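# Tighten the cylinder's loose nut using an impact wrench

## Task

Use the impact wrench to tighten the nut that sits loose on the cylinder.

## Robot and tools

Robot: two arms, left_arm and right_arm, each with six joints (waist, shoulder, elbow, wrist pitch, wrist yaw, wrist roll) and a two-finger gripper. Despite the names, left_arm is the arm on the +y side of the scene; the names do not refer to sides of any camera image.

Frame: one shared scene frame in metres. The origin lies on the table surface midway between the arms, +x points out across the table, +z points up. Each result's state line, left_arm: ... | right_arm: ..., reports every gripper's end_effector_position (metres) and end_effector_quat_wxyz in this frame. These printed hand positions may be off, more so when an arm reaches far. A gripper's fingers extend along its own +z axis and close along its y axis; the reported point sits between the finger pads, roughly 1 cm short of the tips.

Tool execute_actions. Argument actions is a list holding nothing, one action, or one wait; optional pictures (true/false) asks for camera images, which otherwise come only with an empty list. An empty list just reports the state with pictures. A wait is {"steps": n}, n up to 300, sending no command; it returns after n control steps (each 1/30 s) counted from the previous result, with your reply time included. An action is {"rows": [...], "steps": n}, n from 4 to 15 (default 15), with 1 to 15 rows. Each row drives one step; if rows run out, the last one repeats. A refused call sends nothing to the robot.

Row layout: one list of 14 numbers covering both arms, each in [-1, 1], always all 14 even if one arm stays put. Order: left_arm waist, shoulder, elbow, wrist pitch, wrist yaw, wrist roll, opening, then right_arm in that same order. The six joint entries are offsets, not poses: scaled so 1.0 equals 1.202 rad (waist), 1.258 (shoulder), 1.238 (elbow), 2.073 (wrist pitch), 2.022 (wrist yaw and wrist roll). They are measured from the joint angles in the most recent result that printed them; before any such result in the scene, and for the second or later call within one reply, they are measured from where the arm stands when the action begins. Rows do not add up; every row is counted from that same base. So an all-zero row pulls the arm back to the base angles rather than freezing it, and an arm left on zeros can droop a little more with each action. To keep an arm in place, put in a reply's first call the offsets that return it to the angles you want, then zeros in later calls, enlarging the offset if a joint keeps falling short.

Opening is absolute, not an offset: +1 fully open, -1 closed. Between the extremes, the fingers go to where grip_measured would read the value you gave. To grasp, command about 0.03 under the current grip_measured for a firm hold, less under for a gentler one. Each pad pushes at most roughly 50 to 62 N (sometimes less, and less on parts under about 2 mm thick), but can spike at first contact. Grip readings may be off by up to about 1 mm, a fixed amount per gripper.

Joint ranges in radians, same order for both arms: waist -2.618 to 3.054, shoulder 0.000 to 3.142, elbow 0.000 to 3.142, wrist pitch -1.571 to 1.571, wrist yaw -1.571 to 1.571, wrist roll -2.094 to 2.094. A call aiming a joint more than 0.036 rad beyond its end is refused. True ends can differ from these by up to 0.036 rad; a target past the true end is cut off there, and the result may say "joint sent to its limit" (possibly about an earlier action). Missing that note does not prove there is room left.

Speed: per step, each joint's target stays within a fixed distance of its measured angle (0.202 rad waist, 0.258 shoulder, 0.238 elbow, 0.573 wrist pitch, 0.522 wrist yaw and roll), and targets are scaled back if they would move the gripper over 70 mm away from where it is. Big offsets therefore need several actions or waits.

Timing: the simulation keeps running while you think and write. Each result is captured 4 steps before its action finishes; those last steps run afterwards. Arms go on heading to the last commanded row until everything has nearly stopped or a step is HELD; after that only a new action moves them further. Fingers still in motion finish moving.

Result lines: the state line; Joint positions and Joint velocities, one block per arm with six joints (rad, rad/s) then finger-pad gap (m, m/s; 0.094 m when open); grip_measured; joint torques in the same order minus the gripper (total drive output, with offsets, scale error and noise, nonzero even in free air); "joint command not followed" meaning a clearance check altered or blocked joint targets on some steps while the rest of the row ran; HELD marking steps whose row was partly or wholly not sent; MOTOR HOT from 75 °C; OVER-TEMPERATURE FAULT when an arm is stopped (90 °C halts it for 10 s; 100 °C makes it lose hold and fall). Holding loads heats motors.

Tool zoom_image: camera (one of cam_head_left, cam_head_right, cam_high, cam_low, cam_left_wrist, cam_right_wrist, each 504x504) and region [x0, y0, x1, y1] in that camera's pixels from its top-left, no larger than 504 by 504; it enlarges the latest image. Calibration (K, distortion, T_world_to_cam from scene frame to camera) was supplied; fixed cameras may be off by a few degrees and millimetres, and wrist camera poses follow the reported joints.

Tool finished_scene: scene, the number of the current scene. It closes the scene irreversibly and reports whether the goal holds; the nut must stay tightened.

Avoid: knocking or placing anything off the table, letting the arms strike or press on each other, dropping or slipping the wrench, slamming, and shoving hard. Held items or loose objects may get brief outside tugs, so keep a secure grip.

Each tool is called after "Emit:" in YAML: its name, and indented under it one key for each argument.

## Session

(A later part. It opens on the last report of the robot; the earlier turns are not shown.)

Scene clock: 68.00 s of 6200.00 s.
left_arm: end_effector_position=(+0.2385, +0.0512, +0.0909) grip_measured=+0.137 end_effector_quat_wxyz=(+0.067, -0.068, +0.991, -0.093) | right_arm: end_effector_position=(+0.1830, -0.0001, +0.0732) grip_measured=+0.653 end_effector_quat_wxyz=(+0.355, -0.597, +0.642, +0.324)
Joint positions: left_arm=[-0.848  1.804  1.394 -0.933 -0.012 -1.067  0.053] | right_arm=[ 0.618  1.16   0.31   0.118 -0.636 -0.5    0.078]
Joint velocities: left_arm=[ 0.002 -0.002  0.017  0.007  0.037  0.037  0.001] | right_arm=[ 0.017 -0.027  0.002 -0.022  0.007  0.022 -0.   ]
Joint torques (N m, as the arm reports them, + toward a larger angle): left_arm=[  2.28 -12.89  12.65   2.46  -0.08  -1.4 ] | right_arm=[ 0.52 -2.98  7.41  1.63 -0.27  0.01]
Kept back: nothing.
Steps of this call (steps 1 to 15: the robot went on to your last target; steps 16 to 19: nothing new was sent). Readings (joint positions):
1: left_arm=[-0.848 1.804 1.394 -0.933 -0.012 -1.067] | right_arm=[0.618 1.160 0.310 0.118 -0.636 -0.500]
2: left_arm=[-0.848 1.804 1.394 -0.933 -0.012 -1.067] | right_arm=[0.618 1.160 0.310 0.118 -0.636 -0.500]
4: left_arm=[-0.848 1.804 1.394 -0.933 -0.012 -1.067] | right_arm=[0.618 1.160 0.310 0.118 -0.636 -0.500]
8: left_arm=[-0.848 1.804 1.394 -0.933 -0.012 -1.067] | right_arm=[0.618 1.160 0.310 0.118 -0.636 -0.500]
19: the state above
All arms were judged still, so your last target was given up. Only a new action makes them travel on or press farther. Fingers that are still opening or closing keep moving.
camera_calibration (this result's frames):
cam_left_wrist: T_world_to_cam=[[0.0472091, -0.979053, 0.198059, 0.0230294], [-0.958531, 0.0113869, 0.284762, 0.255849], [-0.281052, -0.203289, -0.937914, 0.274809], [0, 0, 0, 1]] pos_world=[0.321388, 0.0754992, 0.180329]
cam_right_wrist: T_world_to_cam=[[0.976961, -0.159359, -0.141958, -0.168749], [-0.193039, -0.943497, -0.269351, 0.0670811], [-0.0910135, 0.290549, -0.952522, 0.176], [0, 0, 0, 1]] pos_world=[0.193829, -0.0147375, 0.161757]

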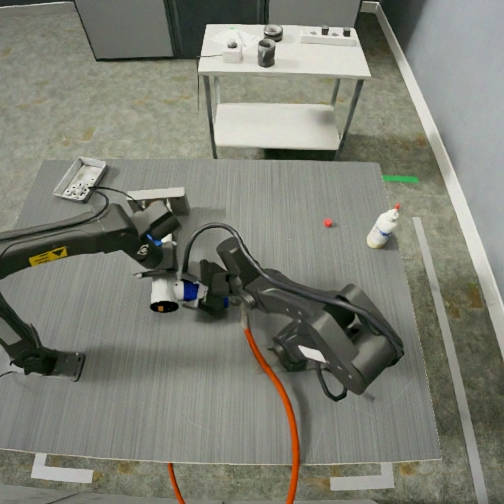

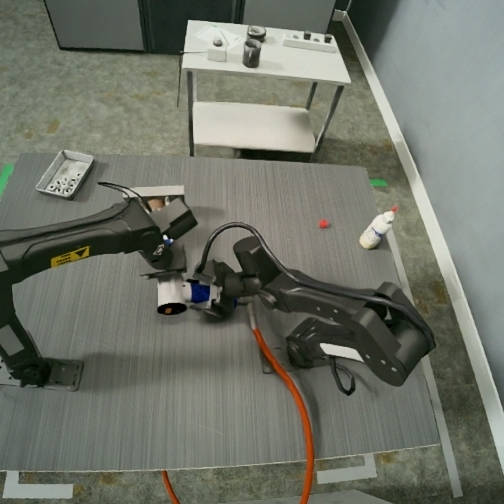

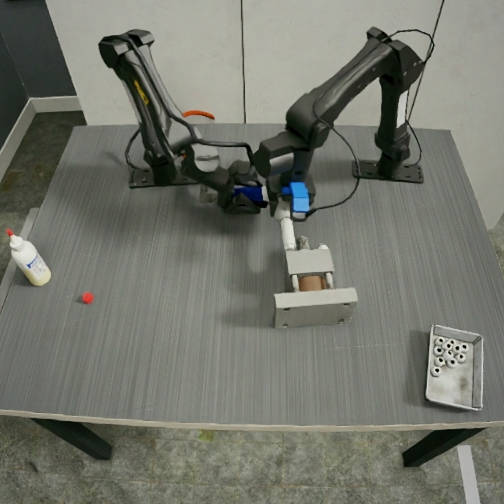

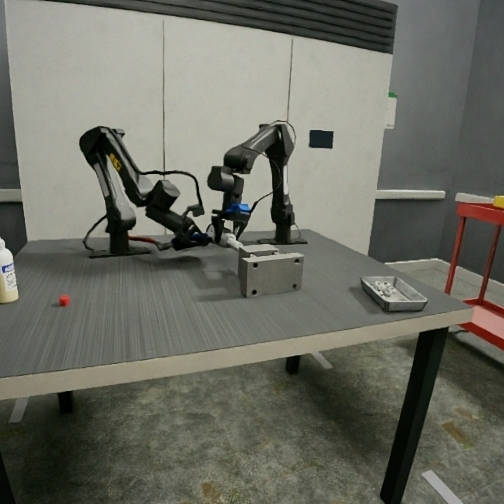

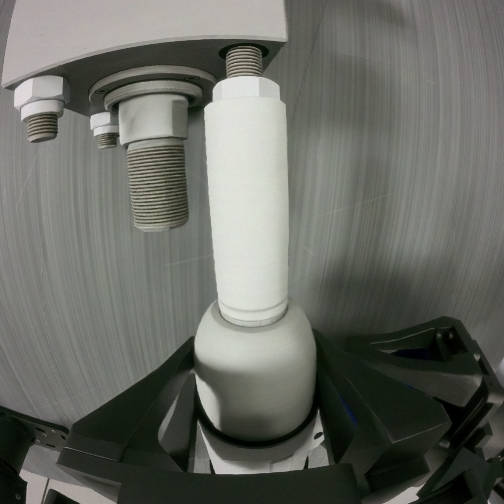

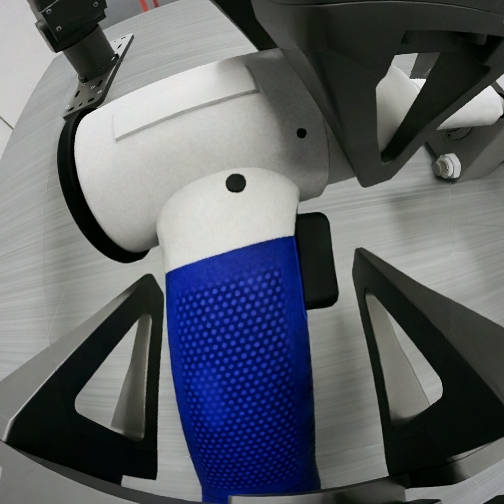

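Emit:
execute_actions:
  actions:
    - {"rows": [[0.0235,-0.0461,0.063,0.0731,-0.004,-0.0666,0.04,0.0058,-0.0079,0.0065,0.0072,-0.0025,0.0015,0.59],[0.0235,-0.0461,0.063,0.0731,-0.004,-0.0666,0.04,0.0058,-0.0079,0.0065,0.0072,-0.0025,0.0015,0.53],[0.0235,-0.0461,0.063,0.0731,-0.004,-0.0666,0.04,0.0058,-0.0079,0.0065,0.0072,-0.0025,0.0015,0.47],[0.0235,-0.0461,0.063,0.0731,-0.004,-0.0666,0.04,0.004,-0.0079,0.0065,0.0072,-0.0025,0.0015,0.41],[0.0235,-0.0461,0.063,0.0731,-0.004,-0.0666,0.04,0.002,-0.0079,0.0065,0.0072,-0.0025,0.0015,0.36],[0.0241,-0.0461,0.063,0.0733,-0.0038,-0.0656,0.04,0.0,-0.0079,0.0076,0.0094,0.0014,0.0015,0.32],[0.0248,-0.046,0.063,0.0736,-0.0035,-0.0644,0.04,-0.002,-0.0079,0.0087,0.0118,0.0057,0.0015,0.29],[0.0256,-0.046,0.063,0.0739,-0.0032,-0.0631,0.04,-0.004,-0.0079,0.01,0.0146,0.0106,0.0015,0.27],[0.0264,-0.0459,0.063,0.0742,-0.003,-0.0618,0.04,-0.0065,-0.0079,0.0113,0.0173,0.0155,0.0015,0.25],[0.0271,-0.0458,0.063,0.0746,-0.0027,-0.0605,0.04,-0.009,-0.0079,0.0127,0.0201,0.0204,0.0015,0.24],[0.0279,-0.0458,0.063,0.0749,-0.0024,-0.0592,0.04,-0.0115,-0.0079,0.014,0.0228,0.0253,0.0015,0.23],[0.0287,-0.0457,0.063,0.0752,-0.0021,-0.0579,0.04,-0.0141,-0.0079,0.0153,0.0256,0.0302,0.0015,0.22]], "steps": 15}

Emit:
execute_actions:
  actions:
    - {"steps": 8}
  pictures: true

Scene clock: 73.10 s of 6200.00 s.
left_arm: end_effector_position=(+0.2388, +0.0510, +0.0910) grip_measured=+0.137 end_effector_quat_wxyz=(+0.066, -0.067, +0.991, -0.093) | right_arm: end_effector_position=(+0.1835, -0.0000, +0.0734) grip_measured=+0.241 end_effector_quat_wxyz=(+0.356, -0.596, +0.643, +0.323)
Joint positions: left_arm=[-0.847  1.804  1.394 -0.932 -0.01  -1.065  0.053] | right_arm=[ 0.618  1.16   0.31   0.12  -0.635 -0.498  0.058]
Joint velocities: left_arm=[ 0.002 -0.022  0.017  0.037  0.007  0.037  0.   ] | right_arm=[ 0.012 -0.017 -0.012 -0.022 -0.022 -0.037 -0.01 ]
Joint torques (N m, as the arm reports them, + toward a larger angle): left_arm=[  2.37 -12.83  12.63   2.49  -0.1   -1.29] | right_arm=[-0.99 -2.99  8.4   1.94  0.31  0.  ]
Steps of this call (steps 1 to 90: nothing new was sent; then 1.73 s passed at rest; steps 91 to 101: the first 11 steps of this action). Readings (joint positions):
91: left_arm=[-0.848 1.804 1.394 -0.933 -0.012 -1.067] | right_arm=[0.618 1.160 0.310 0.118 -0.636 -0.500]
92: left_arm=[-0.848 1.804 1.394 -0.933 -0.012 -1.067] | right_arm=[0.618 1.160 0.310 0.118 -0.636 -0.500]
94: left_arm=[-0.848 1.804 1.394 -0.933 -0.012 -1.067] | right_arm=[0.618 1.160 0.310 0.118 -0.636 -0.500]
98: left_arm=[-0.848 1.804 1.394 -0.933 -0.012 -1.066] | right_arm=[0.618 1.160 0.310 0.121 -0.633 -0.500]
101: the state above

Scene clock: 73.37 s of 6200.00 s.
left_arm: end_effector_position=(+0.2434, +0.0509, +0.0904) grip_measured=+0.137 end_effector_quat_wxyz=(+0.069, -0.069, +0.991, -0.097) | right_arm: end_effector_position=(+0.1879, -0.0008, +0.0733) grip_measured=+0.226 end_effector_quat_wxyz=(+0.362, -0.593, +0.647, +0.315)
Joint positions: left_arm=[-0.838  1.807  1.394 -0.92  -0.01  -1.058  0.053] | right_arm=[ 0.615  1.16   0.31   0.128 -0.615 -0.496  0.058]
Joint velocities: left_arm=[ 0.012 -0.017 -0.007 -0.066 -0.022 -0.037 -0.   ] | right_arm=[-0.002  0.022  0.002 -0.081 -0.066 -0.066  0.   ]
Joint torques (N m, as the arm reports them, + toward a larger angle): left_arm=[  1.94 -13.18  12.65   2.38  -0.07  -1.3 ] | right_arm=[-1.03 -2.89  8.54  1.93  0.21 -0.02]
Kept back: nothing.
Steps of this call (steps 1 to 4: the last 4 steps of your previous action; steps 5 to 8: the robot went on to your last target). Readings (joint positions):
1: left_arm=[-0.846 1.804 1.394 -0.932 -0.009 -1.065] | right_arm=[0.618 1.160 0.310 0.120 -0.635 -0.498]
2: left_arm=[-0.846 1.805 1.394 -0.931 -0.009 -1.064] | right_arm=[0.618 1.160 0.310 0.120 -0.635 -0.498]
4: left_arm=[-0.843 1.806 1.394 -0.925 -0.010 -1.061] | right_arm=[0.617 1.160 0.310 0.123 -0.625 -0.497]
8: the state above
camera_calibration (this result's frames):
cam_left_wrist: T_world_to_cam=[[0.0472532, -0.977394, 0.206078, 0.0218429], [-0.960183, 0.0124243, 0.279094, 0.2615], [-0.275345, -0.211061, -0.93789, 0.274656], [0, 0, 0, 1]] pos_world=[0.325681, 0.0760693, 0.180113]
cam_right_wrist: T_world_to_cam=[[0.97535, -0.179727, -0.128027, -0.174415], [-0.208516, -0.940519, -0.268224, 0.0702448], [-0.0722048, 0.288308, -0.954812, 0.173383], [0, 0, 0, 1]] pos_world=[0.197282, -0.015268, 0.16206]

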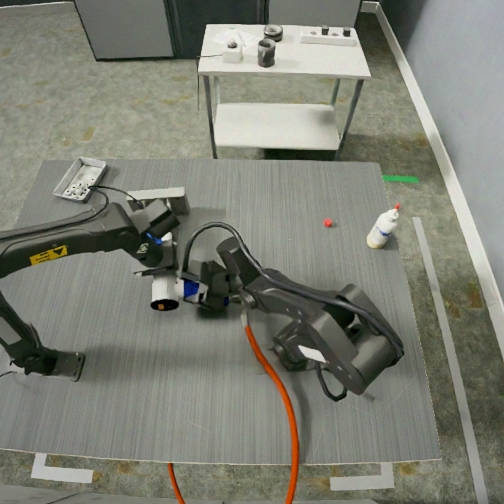

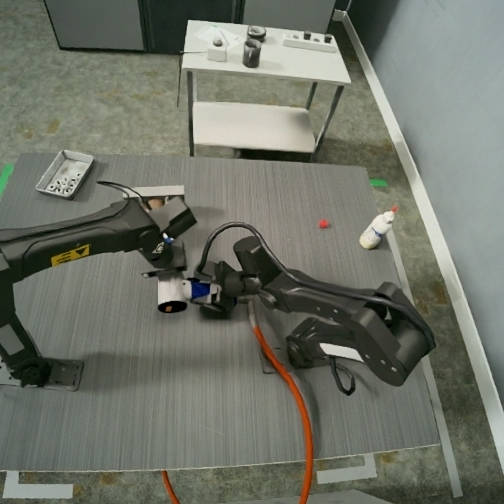

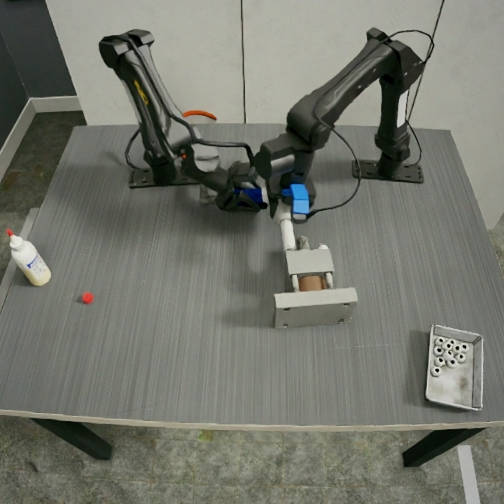

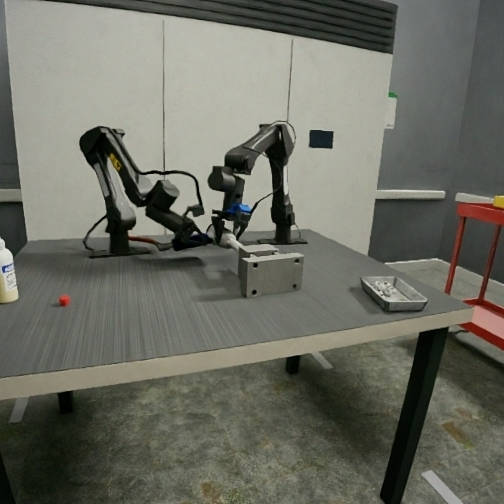

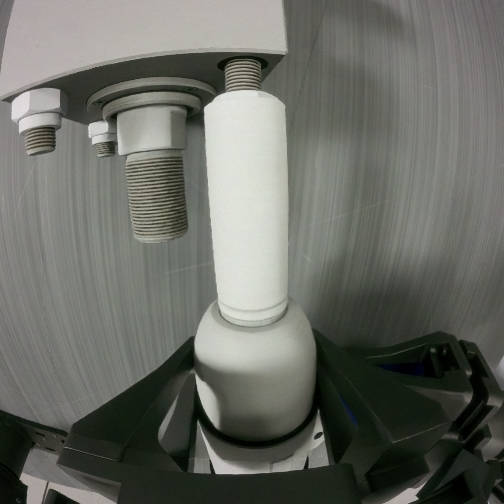

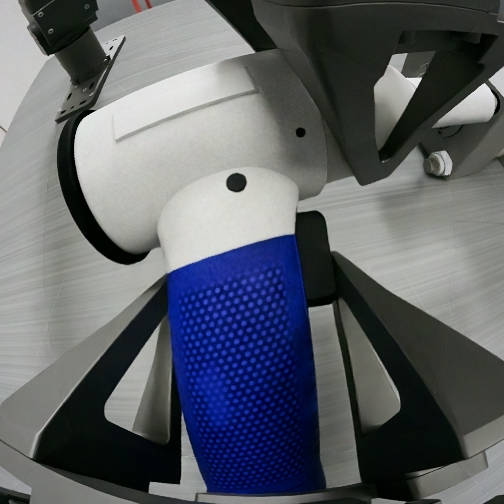

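Emit:
execute_actions:
  actions:
    - {"rows": [[0.0217,-0.0482,0.063,0.0691,-0.0027,-0.0616,0.04,-0.0126,-0.0061,0.0167,0.0207,0.0193,-0.0012,0.19],[0.023,-0.0484,0.063,0.0694,-0.0022,-0.0609,0.04,-0.0135,-0.0043,0.0181,0.0207,0.0188,-0.0019,0.16],[0.0242,-0.0485,0.063,0.0696,-0.0018,-0.0602,0.04,-0.0145,-0.0026,0.0196,0.0207,0.0182,-0.0026,0.13],[0.0255,-0.0486,0.063,0.0698,-0.0013,-0.0595,0.04,-0.0154,-0.0008,0.021,0.0207,0.0177,-0.0033,0.1],[0.0268,-0.0487,0.063,0.07,-0.0009,-0.0588,0.04,-0.0164,0.001,0.0224,0.0207,0.0172,-0.004,0.075],[0.0281,-0.0489,0.063,0.0703,-0.0004,-0.058,0.04,-0.0174,0.0028,0.0238,0.0207,0.0167,-0.0048,0.055],[0.0294,-0.049,0.063,0.0705,0.0,-0.0573,0.04,-0.0183,0.0046,0.0252,0.0207,0.0162,-0.0055,0.04],[0.0306,-0.0491,0.063,0.0707,0.0005,-0.0566,0.04,-0.0193,0.0063,0.0267,0.0207,0.0156,-0.0062,0.03],[0.0319,-0.0493,0.063,0.071,0.0009,-0.0559,0.04,-0.0202,0.0081,0.0281,0.0207,0.0151,-0.0069,0.03],[0.0332,-0.0494,0.063,0.0712,0.0014,-0.0552,0.04,-0.0212,0.0099,0.0295,0.0207,0.0146,-0.0076,0.03]], "steps": 15}

Emit:
execute_actions:
  actions:
    - {"steps": 8}

Scene clock: 76.00 s of 6200.00 s.
left_arm: end_effector_position=(+0.2448, +0.0503, +0.0899) grip_measured=+0.137 end_effector_quat_wxyz=(+0.064, -0.069, +0.990, -0.103) | right_arm: end_effector_position=(+0.1856, -0.0011, +0.0730) grip_measured=+0.044 end_effector_quat_wxyz=(+0.358, -0.597, +0.644, +0.319)
Joint positions: left_arm=[-0.827  1.809  1.394 -0.913  0.009 -1.05   0.053] | right_arm=[ 0.613  1.16   0.311  0.117 -0.629 -0.506  0.049]
Joint velocities: left_arm=[ 0.017 -0.012 -0.012  0.022  0.022  0.022 -0.001] | right_arm=[-0.002 -0.002  0.046 -0.066  0.022 -0.022 -0.001]
Joint torques (N m, as the arm reports them, + toward a larger angle): left_arm=[  2.14 -13.38  12.76   2.34  -0.13  -1.3 ] | right_arm=[-1.66 -1.19  9.79  2.2   0.18 -0.05]
Steps of this call (steps 1 to 30: the robot went on to your last target; steps 31 to 68: nothing new was sent; steps 69 to 79: the first 11 steps of this action). Readings (joint positions):
69: left_arm=[-0.838 1.807 1.394 -0.920 -0.010 -1.058] | right_arm=[0.615 1.160 0.310 0.128 -0.616 -0.496]
70: left_arm=[-0.838 1.807 1.394 -0.920 -0.010 -1.058] | right_arm=[0.615 1.160 0.310 0.127 -0.619 -0.496]
72: left_arm=[-0.835 1.807 1.394 -0.919 -0.006 -1.057] | right_arm=[0.615 1.160 0.310 0.124 -0.624 -0.497]
76: left_arm=[-0.830 1.809 1.394 -0.916 0.004 -1.053] | right_arm=[0.615 1.160 0.310 0.119 -0.629 -0.503]
79: the state above

Scene clock: 76.27 s of 6200.00 s.
left_arm: end_effector_position=(+0.2461, +0.0496, +0.0900) grip_measured=+0.137 end_effector_quat_wxyz=(+0.065, -0.067, +0.990, -0.105) | right_arm: end_effector_position=(+0.1869, -0.0015, +0.0732) grip_measured=+0.044 end_effector_quat_wxyz=(+0.358, -0.596, +0.645, +0.317)
Joint positions: left_arm=[-0.825  1.81   1.394 -0.908  0.009 -1.045  0.053] | right_arm=[ 0.61   1.16   0.314  0.112 -0.626 -0.509  0.049]
Joint velocities: left_arm=[ 0.022 -0.017 -0.007 -0.051  0.007 -0.051  0.001] | right_arm=[-0.017  0.017 -0.032 -0.022 -0.022  0.022 -0.001]
Joint torques (N m, as the arm reports them, + toward a larger angle): left_arm=[  2.1  -13.46  12.64   2.33  -0.15  -1.31] | right_arm=[-1.5  -1.04  9.84  2.06  0.21  0.02]
Kept back: nothing.
Steps of this call (steps 1 to 4: the last 4 steps of your previous action; steps 5 to 8: the robot went on to your last target). Readings (joint positions):
1: left_arm=[-0.827 1.809 1.394 -0.913 0.009 -1.049] | right_arm=[0.612 1.160 0.312 0.115 -0.629 -0.507]
2: left_arm=[-0.827 1.810 1.394 -0.912 0.010 -1.049] | right_arm=[0.611 1.160 0.313 0.114 -0.629 -0.507]
4: left_arm=[-0.826 1.810 1.394 -0.910 0.010 -1.048] | right_arm=[0.611 1.160 0.313 0.113 -0.628 -0.508]
8: the state above

Emit:
execute_actions:
  actions:
    - {"rows": [[0.026,-0.0515,0.063,0.067,-0.0067,-0.0596,0.04,-0.022,0.016,0.03,0.0285,0.018,-0.004,0.03],[0.026,-0.0515,0.063,0.067,-0.0067,-0.0596,0.04,-0.022,0.016,0.03,0.0285,0.018,-0.004,0.03],[0.03,-0.0512,0.063,0.0685,-0.0053,-0.0575,0.04,-0.027,0.022,0.0335,0.0285,0.0155,-0.006,0.03],[0.03,-0.0512,0.063,0.0685,-0.0053,-0.0575,0.04,-0.027,0.022,0.0335,0.0285,0.0155,-0.006,0.03],[0.034,-0.0509,0.063,0.07,-0.004,-0.0553,0.04,-0.032,0.028,0.037,0.0285,0.0133,-0.009,0.03],[0.034,-0.0509,0.063,0.07,-0.004,-0.0553,0.04,-0.032,0.028,0.037,0.0285,0.0133,-0.009,0.03],[0.0379,-0.0506,0.063,0.0716,-0.0026,-0.0532,0.04,-0.0374,0.0342,0.0408,0.0285,0.0111,-0.0113,0.03]], "steps": 15}

Scene clock: 77.00 s of 6200.00 s.
left_arm: end_effector_position=(+0.2498, +0.0483, +0.0891) grip_measured=+0.137 end_effector_quat_wxyz=(+0.064, -0.066, +0.990, -0.111) | right_arm: end_effector_position=(+0.1904, -0.0030, +0.0720) grip_measured=+0.043 end_effector_quat_wxyz=(+0.354, -0.597, +0.646, +0.317)
Joint positions: left_arm=[-0.815  1.815  1.394 -0.894  0.021 -1.034  0.053] | right_arm=[ 0.589  1.18   0.328  0.097 -0.643 -0.528  0.049]
Joint velocities: left_arm=[-0.022 -0.012  0.022  0.066 -0.051  0.007  0.   ] | right_arm=[-0.056 -0.007  0.002 -0.066 -0.051  0.037 -0.   ]
Joint torques (N m, as the arm reports them, + toward a larger angle): left_arm=[  2.67 -13.86  12.71   2.25  -0.17  -1.23] | right_arm=[-1.63 -0.34 10.06  2.25  0.17  0.  ]
Steps of this call (steps 1 to 11: the robot went on to your last target; steps 12 to 22: the first 11 steps of this action). Readings (joint positions):
12: left_arm=[-0.824 1.811 1.394 -0.901 0.007 -1.039] | right_arm=[0.607 1.160 0.317 0.109 -0.623 -0.508]
13: left_arm=[-0.823 1.812 1.394 -0.901 0.008 -1.039] | right_arm=[0.606 1.162 0.318 0.107 -0.625 -0.509]
15: left_arm=[-0.821 1.813 1.394 -0.899 0.011 -1.037] | right_arm=[0.602 1.167 0.320 0.105 -0.629 -0.513]
19: left_arm=[-0.816 1.814 1.394 -0.895 0.019 -1.035] | right_arm=[0.592 1.176 0.326 0.099 -0.640 -0.525]
22: the state above

Emit:
execute_actions:
  actions:
    - {"rows": [[0.032,-0.0543,0.063,0.0665,-0.007,-0.056,0.04,-0.0225,0.025,0.033,0.034,0.017,-0.0045,0.03],[0.032,-0.0543,0.063,0.0665,-0.007,-0.056,0.04,-0.0225,0.025,0.033,0.034,0.017,-0.0045,0.03],[0.035,-0.054,0.063,0.0685,-0.0054,-0.0537,0.04,-0.025,0.031,0.037,0.032,0.015,-0.0073,0.03]], "steps": 15}
  pictures: true

Scene clock: 77.57 s of 6200.00 s.
left_arm: end_effector_position=(+0.2523, +0.0475, +0.0884) grip_measured=+0.137 end_effector_quat_wxyz=(+0.064, -0.065, +0.989, -0.115) | right_arm: end_effector_position=(+0.1929, -0.0036, +0.0712) grip_measured=+0.043 end_effector_quat_wxyz=(+0.352, -0.598, +0.647, +0.316)
Joint positions: left_arm=[-0.809  1.818  1.394 -0.884  0.027 -1.026  0.053] | right_arm=[ 0.579  1.192  0.337  0.089 -0.648 -0.541  0.049]
Joint velocities: left_arm=[ 0.027 -0.007  0.012  0.022  0.022 -0.007 -0.001] | right_arm=[-0.017 -0.012  0.051  0.022  0.007  0.051 -0.001]
Joint torques (N m, as the arm reports them, + toward a larger angle): left_arm=[  2.9  -14.03  12.69   2.29  -0.11  -1.22] | right_arm=[-1.46 -0.16  9.98  2.18  0.11 -0.04]
Steps of this call (steps 1 to 4: the last 4 steps of your previous action; steps 5 to 6: the robot went on to your last target; steps 7 to 17: the first 11 steps of this action). Readings (joint positions):
7: left_arm=[-0.813 1.816 1.394 -0.889 0.021 -1.032] | right_arm=[0.587 1.182 0.331 0.094 -0.642 -0.532]
8: left_arm=[-0.813 1.817 1.394 -0.889 0.022 -1.031] | right_arm=[0.586 1.184 0.332 0.093 -0.643 -0.534]
10: left_arm=[-0.811 1.817 1.394 -0.888 0.024 -1.029] | right_arm=[0.583 1.189 0.335 0.091 -0.646 -0.537]
14: left_arm=[-0.809 1.818 1.394 -0.886 0.027 -1.027] | right_arm=[0.581 1.192 0.336 0.088 -0.648 -0.540]
17: the state above
camera_calibration (this result's frames):
cam_left_wrist: T_world_to_cam=[[0.0382973, -0.969767, 0.241008, 0.0172631], [-0.958027, 0.03294, 0.284779, 0.268627], [-0.284108, -0.241799, -0.927802, 0.27724], [0, 0, 0, 1]] pos_world=[0.335457, 0.0749289, 0.176564]
cam_right_wrist: T_world_to_cam=[[0.976272, -0.168727, -0.135734, -0.179627], [-0.198804, -0.946843, -0.252915, 0.0650361], [-0.0858451, 0.273898, -0.95792, 0.175329], [0, 0, 0, 1]] pos_world=[0.203345, -0.0167511, 0.160018]

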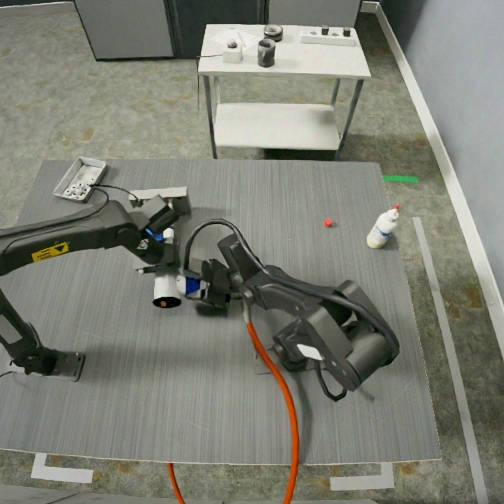

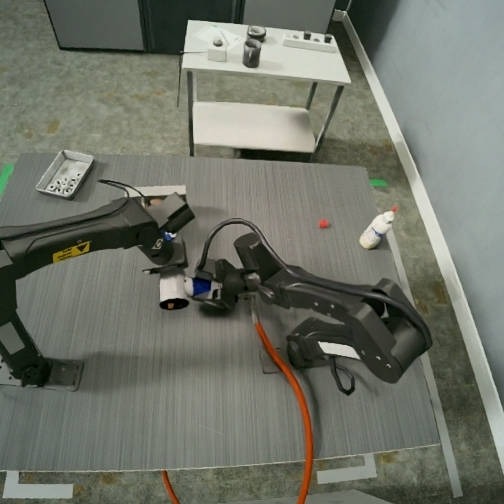

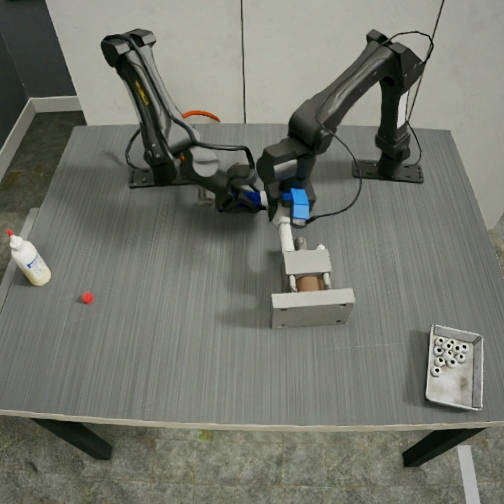

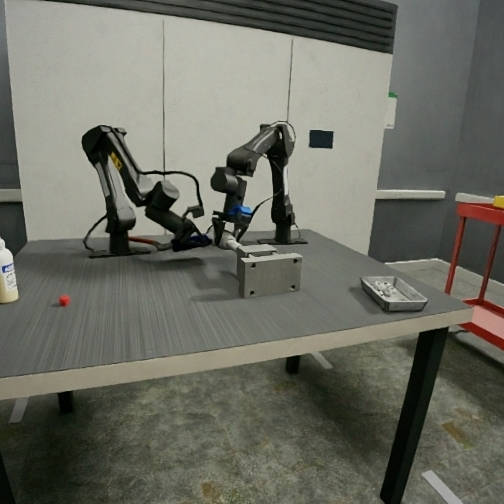

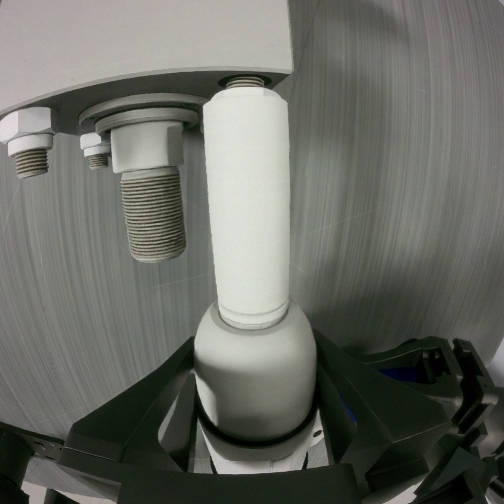

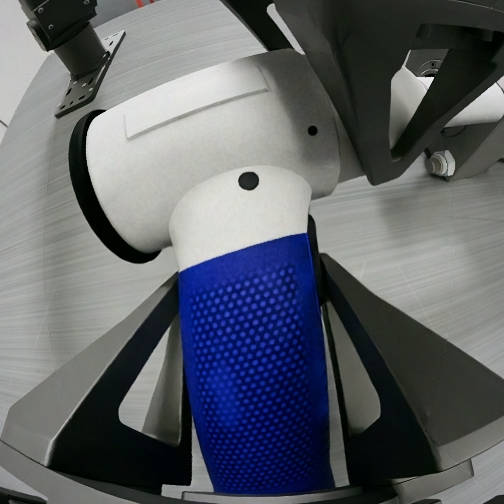

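Emit:
execute_actions:
  actions:
    - {"rows": [[0.034,-0.054,0.063,0.068,-0.006,-0.055,0.04,-0.028,0.022,0.032,0.032,0.02,-0.005,0.03]], "steps": 15}

Emit:
execute_actions:
  actions:
    - {"steps": 14}
  pictures: true

Scene clock: 78.07 s of 6200.00 s.
left_arm: end_effector_position=(+0.2541, +0.0463, +0.0879) grip_measured=+0.137 end_effector_quat_wxyz=(+0.064, -0.065, +0.989, -0.118) | right_arm: end_effector_position=(+0.1950, -0.0050, +0.0703) grip_measured=+0.043 end_effector_quat_wxyz=(+0.353, -0.600, +0.647, +0.313)
Joint positions: left_arm=[-0.805  1.822  1.394 -0.875  0.031 -1.023  0.053] | right_arm=[ 0.57   1.197  0.34   0.084 -0.649 -0.555  0.049]
Joint velocities: left_arm=[-0.007 -0.017 -0.002 -0.022  0.037 -0.051 -0.001] | right_arm=[-0.007 -0.002  0.007 -0.051  0.007 -0.007 -0.   ]
Joint torques (N m, as the arm reports them, + toward a larger angle): left_arm=[  2.96 -14.21  12.72   2.33  -0.14  -1.2 ] | right_arm=[-1.77 -0.42 10.16  2.16  0.23  0.04]
Steps of this call (steps 1 to 4: the last 4 steps of your previous action; steps 5 to 15: the first 11 steps of this action). Readings (joint positions):
5: left_arm=[-0.807 1.820 1.394 -0.882 0.027 -1.024] | right_arm=[0.578 1.194 0.339 0.087 -0.647 -0.543]
6: left_arm=[-0.806 1.820 1.394 -0.881 0.029 -1.024] | right_arm=[0.575 1.195 0.339 0.086 -0.649 -0.546]
8: left_arm=[-0.806 1.821 1.394 -0.879 0.031 -1.024] | right_arm=[0.573 1.196 0.339 0.085 -0.650 -0.550]
12: left_arm=[-0.805 1.822 1.394 -0.876 0.032 -1.024] | right_arm=[0.571 1.197 0.340 0.084 -0.650 -0.554]
15: the state above

Scene clock: 78.53 s of 6200.00 s.
left_arm: end_effector_position=(+0.2558, +0.0456, +0.0878) grip_measured=+0.137 end_effector_quat_wxyz=(+0.067, -0.063, +0.989, -0.120) | right_arm: end_effector_position=(+0.1963, -0.0055, +0.0703) grip_measured=+0.043 end_effector_quat_wxyz=(+0.353, -0.599, +0.648, +0.310)
Joint positions: left_arm=[-0.803  1.823  1.394 -0.868  0.03  -1.018  0.053] | right_arm=[ 0.569  1.197  0.342  0.081 -0.644 -0.556  0.049]
Joint velocities: left_arm=[ 0.007  0.017 -0.032  0.007 -0.037  0.066  0.   ] | right_arm=[ 0.002  0.012 -0.017 -0.022  0.066 -0.066 -0.   ]
Joint torques (N m, as the arm reports them, + toward a larger angle): left_arm=[  2.85 -14.27  12.85   2.25  -0.04  -1.35] | right_arm=[-1.73 -0.5   9.98  2.15  0.14 -0.03]
Kept back: nothing.
Steps of this call (steps 1 to 4: the last 4 steps of your previous action; steps 5 to 14: the robot went on to your last target). Readings (joint positions):
1: left_arm=[-0.805 1.822 1.394 -0.874 0.031 -1.023] | right_arm=[0.570 1.197 0.340 0.084 -0.649 -0.555]
2: left_arm=[-0.805 1.822 1.394 -0.874 0.031 -1.022] | right_arm=[0.569 1.197 0.340 0.084 -0.649 -0.555]
4: left_arm=[-0.804 1.822 1.394 -0.873 0.031 -1.022] | right_arm=[0.569 1.197 0.341 0.083 -0.649 -0.555]
8: left_arm=[-0.804 1.823 1.394 -0.871 0.030 -1.021] | right_arm=[0.569 1.197 0.342 0.081 -0.647 -0.555]
14: the state above
camera_calibration (this result's frames):
cam_left_wrist: T_world_to_cam=[[0.033558, -0.967526, 0.250533, 0.0157617], [-0.959802, 0.0386952, 0.277998, 0.273005], [-0.278665, -0.249791, -0.927335, 0.276223], [0, 0, 0, 1]] pos_world=[0.338476, 0.0736837, 0.176307]
cam_right_wrist: T_world_to_cam=[[0.976388, -0.174982, -0.12668, -0.18411], [-0.20191, -0.947701, -0.247174, 0.0639695], [-0.0768037, 0.266915, -0.960655, 0.17363], [0, 0, 0, 1]] pos_world=[0.206014, -0.0179364, 0.159287]

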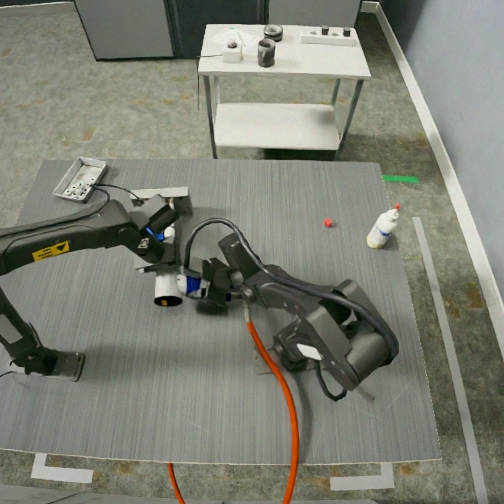

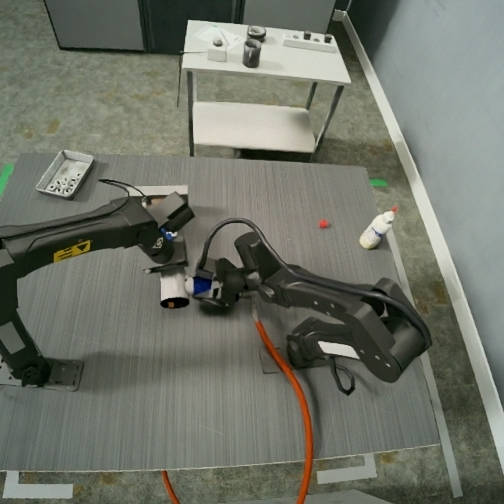

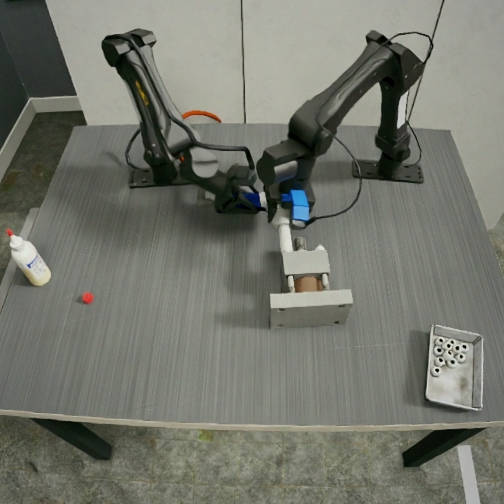

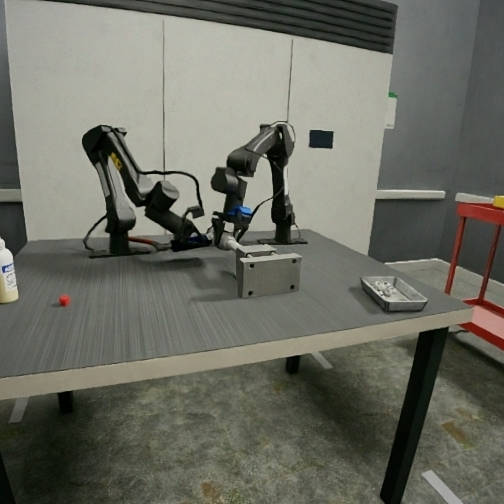

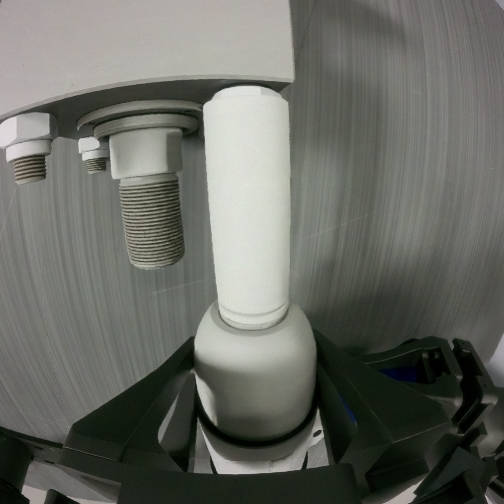

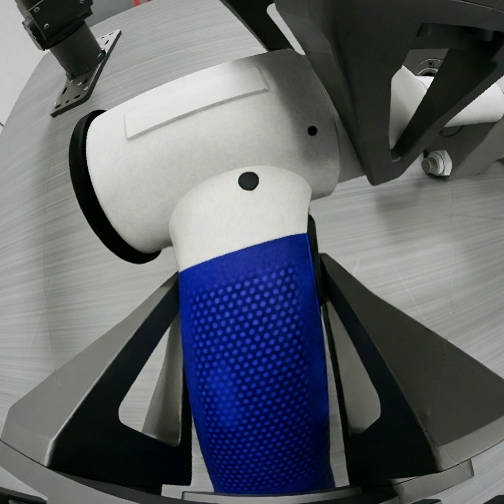

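Nearly seated; keep pushing and follow the sideways drift.

Emit:
execute_actions:
  actions:
    - {"rows": [[0.03,-0.055,0.063,0.068,-0.007,-0.057,0.04,-0.026,0.014,0.028,0.032,0.024,-0.002,0.03]], "steps": 15}

Emit:
execute_actions:
  actions:
    - {"steps": 16}
  pictures: true

Scene clock: 79.00 s of 6200.00 s.
left_arm: end_effector_position=(+0.2573, +0.0443, +0.0871) grip_measured=+0.137 end_effector_quat_wxyz=(+0.069, -0.062, +0.988, -0.122) | right_arm: end_effector_position=(+0.1981, -0.0067, +0.0698) grip_measured=+0.043 end_effector_quat_wxyz=(+0.355, -0.600, +0.648, +0.306)
Joint positions: left_arm=[-0.802  1.826  1.394 -0.86   0.03  -1.015  0.053] | right_arm=[ 0.563  1.197  0.343  0.078 -0.641 -0.565  0.049]
Joint velocities: left_arm=[-0.017  0.002 -0.012 -0.007 -0.11  -0.007 -0.001] | right_arm=[-0.002 -0.017 -0.007  0.037  0.007 -0.007 -0.   ]
Joint torques (N m, as the arm reports them, + toward a larger angle): left_arm=[  2.73 -14.34  12.73   2.31  -0.1   -1.25] | right_arm=[-1.85 -1.08 10.04  2.15  0.17  0.06]
Steps of this call (steps 1 to 3: the robot went on to your last target; steps 4 to 14: the first 11 steps of this action). Readings (joint positions):
4: left_arm=[-0.803 1.824 1.394 -0.866 0.029 -1.017] | right_arm=[0.567 1.197 0.343 0.081 -0.643 -0.556]
5: left_arm=[-0.803 1.824 1.394 -0.865 0.029 -1.017] | right_arm=[0.566 1.197 0.343 0.080 -0.643 -0.559]
7: left_arm=[-0.803 1.825 1.394 -0.864 0.030 -1.017] | right_arm=[0.565 1.197 0.343 0.079 -0.643 -0.562]
11: left_arm=[-0.802 1.825 1.394 -0.861 0.030 -1.016] | right_arm=[0.564 1.197 0.343 0.078 -0.642 -0.564]
14: the state above

Scene clock: 79.53 s of 6200.00 s.
left_arm: end_effector_position=(+0.2581, +0.0433, +0.0869) grip_measured=+0.137 end_effector_quat_wxyz=(+0.070, -0.060, +0.988, -0.123) | right_arm: end_effector_position=(+0.1986, -0.0076, +0.0693) grip_measured=+0.043 end_effector_quat_wxyz=(+0.354, -0.600, +0.649, +0.305)
Joint positions: left_arm=[-0.802  1.828  1.394 -0.854  0.031 -1.012  0.053] | right_arm=[ 0.56   1.197  0.343  0.075 -0.641 -0.568  0.049]
Joint velocities: left_arm=[ 0.002 -0.002 -0.007  0.022  0.051 -0.007 -0.   ] | right_arm=[ 0.007 -0.002 -0.007 -0.037  0.007  0.022  0.001]
Joint torques (N m, as the arm reports them, + toward a larger angle): left_arm=[  2.76 -14.44  12.71   2.28  -0.2   -1.32] | right_arm=[-1.63 -0.99  9.84  2.2   0.25  0.02]
Kept back: nothing.
Steps of this call (steps 1 to 4: the last 4 steps of your previous action; steps 5 to 15: the robot went on to your last target; step 16: nothing new was sent). Readings (joint positions):
1: left_arm=[-0.802 1.826 1.394 -0.859 0.030 -1.015] | right_arm=[0.563 1.197 0.343 0.078 -0.640 -0.565]
2: left_arm=[-0.802 1.826 1.394 -0.859 0.029 -1.014] | right_arm=[0.563 1.197 0.343 0.077 -0.640 -0.566]
4: left_arm=[-0.802 1.826 1.394 -0.858 0.030 -1.014] | right_arm=[0.562 1.197 0.343 0.077 -0.641 -0.566]
8: left_arm=[-0.802 1.827 1.394 -0.856 0.030 -1.013] | right_arm=[0.561 1.197 0.343 0.076 -0.641 -0.568]
16: the state above
All arms were judged still, so your last target was given up. Only a new action makes them travel on or press farther. Fingers that are still opening or closing keep moving.
camera_calibration (this result's frames):
cam_left_wrist: T_world_to_cam=[[0.026729, -0.966015, 0.257099, 0.0148278], [-0.961426, 0.0455923, 0.27126, 0.276255], [-0.273764, -0.254432, -0.927533, 0.274379], [0, 0, 0, 1]] pos_world=[0.340318, 0.0715396, 0.175746]
cam_right_wrist: T_world_to_cam=[[0.976511, -0.180137, -0.118223, -0.187423], [-0.204295, -0.948448, -0.242303, 0.0623154], [-0.0684802, 0.260764, -0.962971, 0.171863], [0, 0, 0, 1]] pos_world=[0.20752, -0.0194745, 0.15844]

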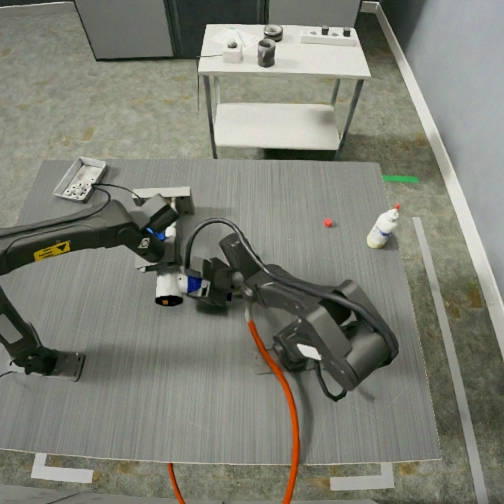

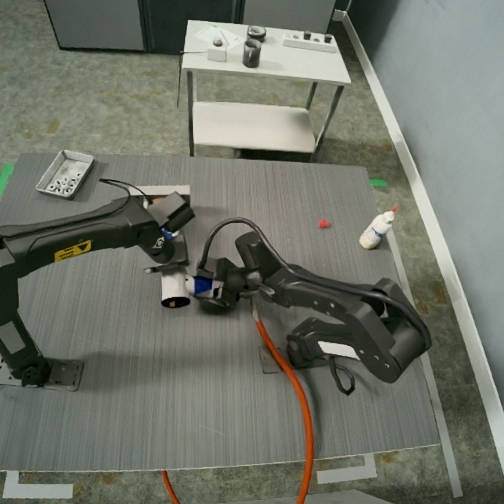

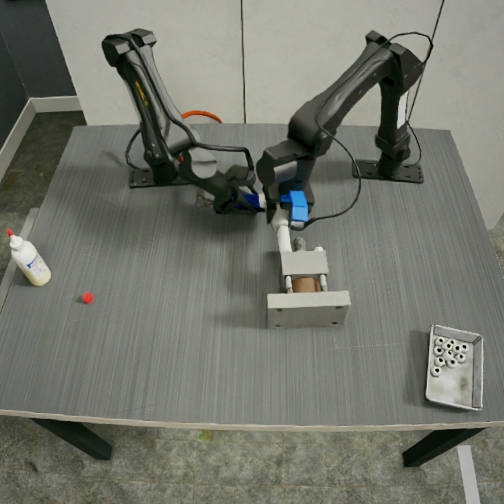

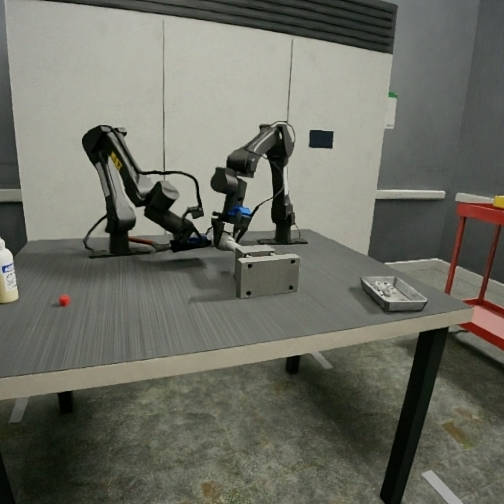

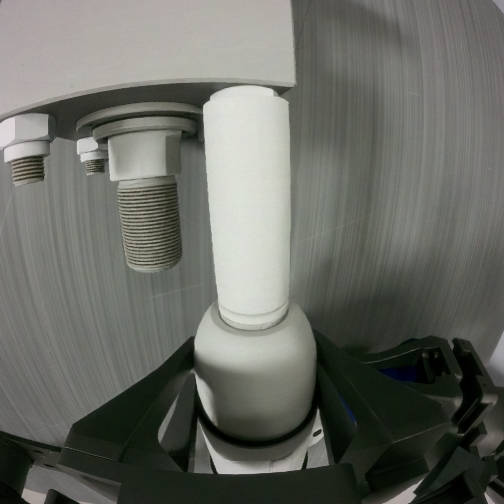

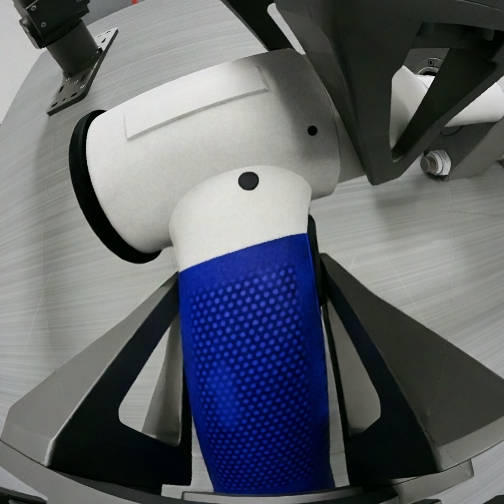

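Emit:
execute_actions:
  actions:
    - {"rows": [[0.029,-0.059,0.063,0.0613,-0.0075,-0.06,0.04,-0.019,0.014,0.027,0.035,0.022,0.004,0.03],[0.029,-0.059,0.063,0.0613,-0.0075,-0.06,0.04,-0.019,0.014,0.027,0.035,0.022,0.004,0.03],[0.029,-0.059,0.063,0.0613,-0.0075,-0.06,0.04,-0.019,0.014,0.027,0.035,0.022,0.004,0.03],[0.029,-0.059,0.063,0.0613,-0.0075,-0.06,0.04,-0.019,0.014,0.027,0.035,0.022,0.004,0.03],[0.029,-0.059,0.063,0.0613,-0.0075,-0.06,0.04,-0.019,0.014,0.027,0.035,0.022,0.004,0.03],[0.029,-0.059,0.063,0.0613,-0.0075,-0.06,0.04,-0.019,0.014,0.027,0.035,0.022,0.004,0.03],[0.027,-0.058,0.063,0.063,-0.0075,-0.0615,0.04,-0.016,0.01,0.024,0.03,0.018,0.003,0.03],[0.025,-0.057,0.063,0.0645,-0.0075,-0.063,0.04,-0.013,0.006,0.021,0.025,0.015,0.003,0.03],[0.023,-0.056,0.063,0.066,-0.0075,-0.0645,0.04,-0.01,0.003,0.018,0.02,0.011,0.002,0.08],[0.021,-0.055,0.063,0.0675,-0.0075,-0.066,0.04,-0.007,-0.001,0.015,0.015,0.008,0.001,0.15],[0.019,-0.0545,0.063,0.069,-0.0075,-0.0675,0.04,-0.004,-0.004,0.012,0.011,0.004,0.0,0.25],[0.0166,-0.054,0.063,0.07,-0.0075,-0.069,0.04,-0.001,-0.008,0.009,0.007,0.001,0.0,0.4],[0.0166,-0.054,0.063,0.07,-0.0075,-0.069,0.04,-0.001,-0.008,0.009,0.007,0.001,0.0,0.55],[0.0166,-0.054,0.063,0.07,-0.0075,-0.069,0.04,-0.001,-0.008,0.009,0.007,0.001,0.0,0.72]], "steps": 15}

Emit:
execute_actions:
  actions:
    - {"steps": 10}
  pictures: true

Scene clock: 80.53 s of 6200.00 s.
left_arm: end_effector_position=(+0.2591, +0.0422, +0.0861) grip_measured=+0.137 end_effector_quat_wxyz=(+0.071, -0.057, +0.988, -0.124) | right_arm: end_effector_position=(+0.2011, -0.0085, +0.0688) grip_measured=+0.200 end_effector_quat_wxyz=(+0.355, -0.596, +0.654, +0.301)
Joint positions: left_arm=[-0.802  1.831  1.394 -0.847  0.03  -1.006  0.053] | right_arm=[ 0.558  1.197  0.343  0.077 -0.63  -0.561  0.056]
Joint velocities: left_arm=[-0.017 -0.007  0.007 -0.051 -0.198 -0.051  0.   ] | right_arm=[-0.037  0.017  0.007  0.286  0.037  0.095  0.095]
Joint torques (N m, as the arm reports them, + toward a larger angle): left_arm=[  1.95 -14.38  12.62   2.43   0.01  -1.5 ] | right_arm=[-0.08 -2.86  8.2   1.19 -0.32 -0.13]
Steps of this call (steps 1 to 19: nothing new was sent; steps 20 to 30: the first 11 steps of this action). Readings (joint positions):
20: left_arm=[-0.802 1.828 1.394 -0.850 0.029 -1.008] | right_arm=[0.559 1.197 0.343 0.074 -0.638 -0.567]
21: left_arm=[-0.802 1.828 1.394 -0.850 0.030 -1.008] | right_arm=[0.558 1.197 0.343 0.073 -0.638 -0.568]
23: left_arm=[-0.802 1.828 1.394 -0.849 0.030 -1.008] | right_arm=[0.558 1.197 0.343 0.073 -0.639 -0.567]
27: left_arm=[-0.802 1.829 1.394 -0.848 0.029 -1.007] | right_arm=[0.558 1.197 0.343 0.072 -0.639 -0.567]
30: the state above

Scene clock: 80.87 s of 6200.00 s.
left_arm: end_effector_position=(+0.2590, +0.0425, +0.0860) grip_measured=+0.137 end_effector_quat_wxyz=(+0.072, -0.057, +0.988, -0.124) | right_arm: end_effector_position=(+0.2016, -0.0080, +0.0697) grip_measured=+0.717 end_effector_quat_wxyz=(+0.357, -0.596, +0.653, +0.301)
Joint positions: left_arm=[-0.802  1.831  1.394 -0.849  0.029 -1.005  0.053] | right_arm=[ 0.558  1.197  0.344  0.081 -0.63  -0.561  0.081]
Joint velocities: left_arm=[-0.002 -0.002 -0.002  0.022 -0.051 -0.051 -0.001] | right_arm=[-0.022  0.007 -0.012 -0.051 -0.037 -0.066  0.001]
Joint torques (N m, as the arm reports them, + toward a larger angle): left_arm=[  1.63 -14.31  12.71   2.43  -0.09  -1.53] | right_arm=[ 0.16 -3.3   7.61  1.53 -0.31 -0.1 ]
Kept back: nothing.
Steps of this call (steps 1 to 4: the last 4 steps of your previous action; steps 5 to 10: the robot went on to your last target). Readings (joint positions):
1: left_arm=[-0.802 1.831 1.394 -0.849 0.030 -1.005] | right_arm=[0.558 1.197 0.344 0.081 -0.626 -0.561]
2: left_arm=[-0.802 1.831 1.394 -0.849 0.029 -1.005] | right_arm=[0.558 1.197 0.344 0.081 -0.629 -0.561]
4: left_arm=[-0.802 1.831 1.394 -0.849 0.029 -1.005] | right_arm=[0.558 1.197 0.344 0.081 -0.630 -0.561]
8: left_arm=[-0.802 1.831 1.394 -0.849 0.029 -1.005] | right_arm=[0.558 1.197 0.344 0.081 -0.630 -0.561]
10: the state above
camera_calibration (this result's frames):
cam_left_wrist: T_world_to_cam=[[0.0197355, -0.966255, 0.256829, 0.0160613], [-0.962314, 0.051327, 0.267052, 0.277798], [-0.271223, -0.252421, -0.928828, 0.272921], [0, 0, 0, 1]] pos_world=[0.341034, 0.0701517, 0.175186]
cam_right_wrist: T_world_to_cam=[[0.97444, -0.193716, -0.11376, -0.19044], [-0.216296, -0.945824, -0.242144, 0.0650747], [-0.06069, 0.26056, -0.963548, 0.171048], [0, 0, 0, 1]] pos_world=[0.210029, -0.0199103, 0.158906]

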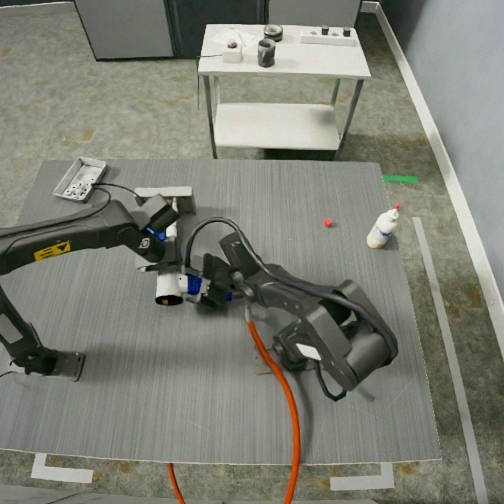

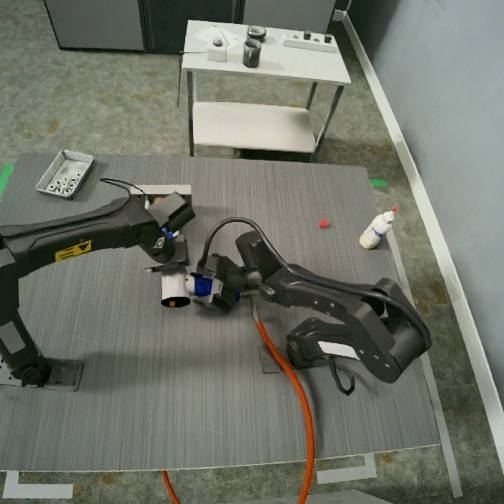

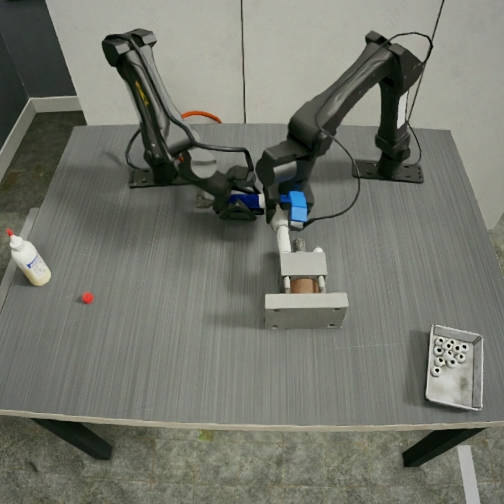

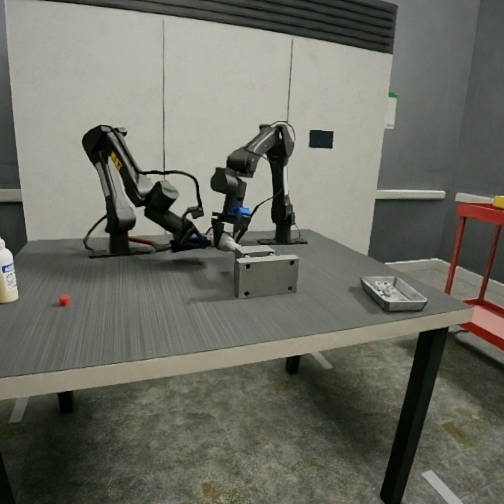

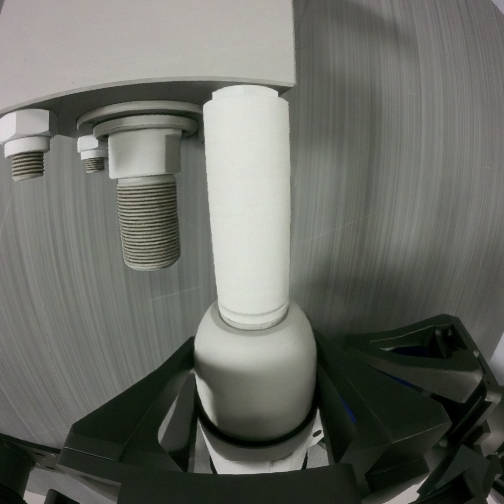

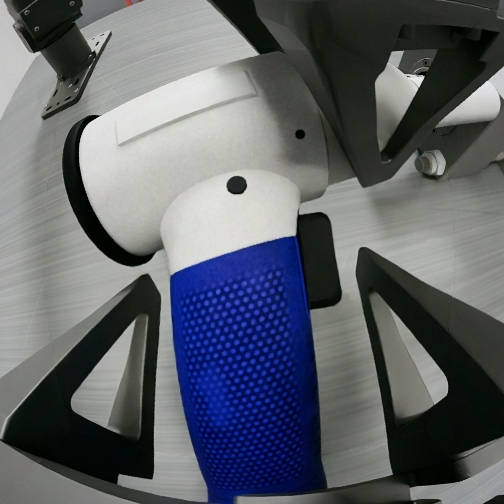

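Emit:
zoom_image:
  camera: "cam_left_wrist"
  region: [150, 40, 330, 160]

Emit:
zoom_image:
  camera: "cam_high"
  region: [240, 200, 370, 300]

Region (150, 40, 330, 160) of cam_left_wrist's 504x504 image, scaled by 2.800, with more detail than that image has.

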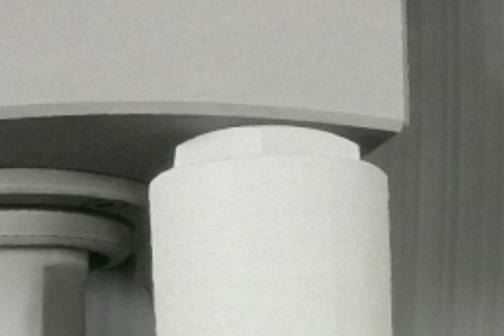

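Region (240, 200, 370, 300) of cam_high's 504x504 image, scaled by 3.877, with more detail than that image has; it fills the top 388 rows of this view, and the rest is white.

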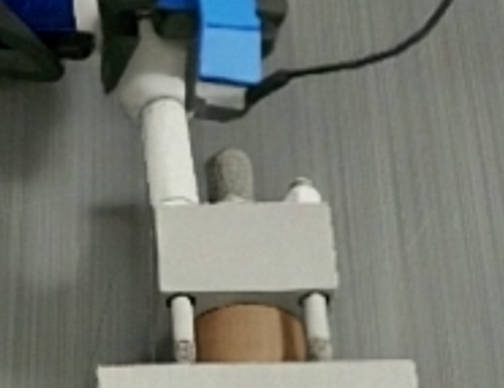

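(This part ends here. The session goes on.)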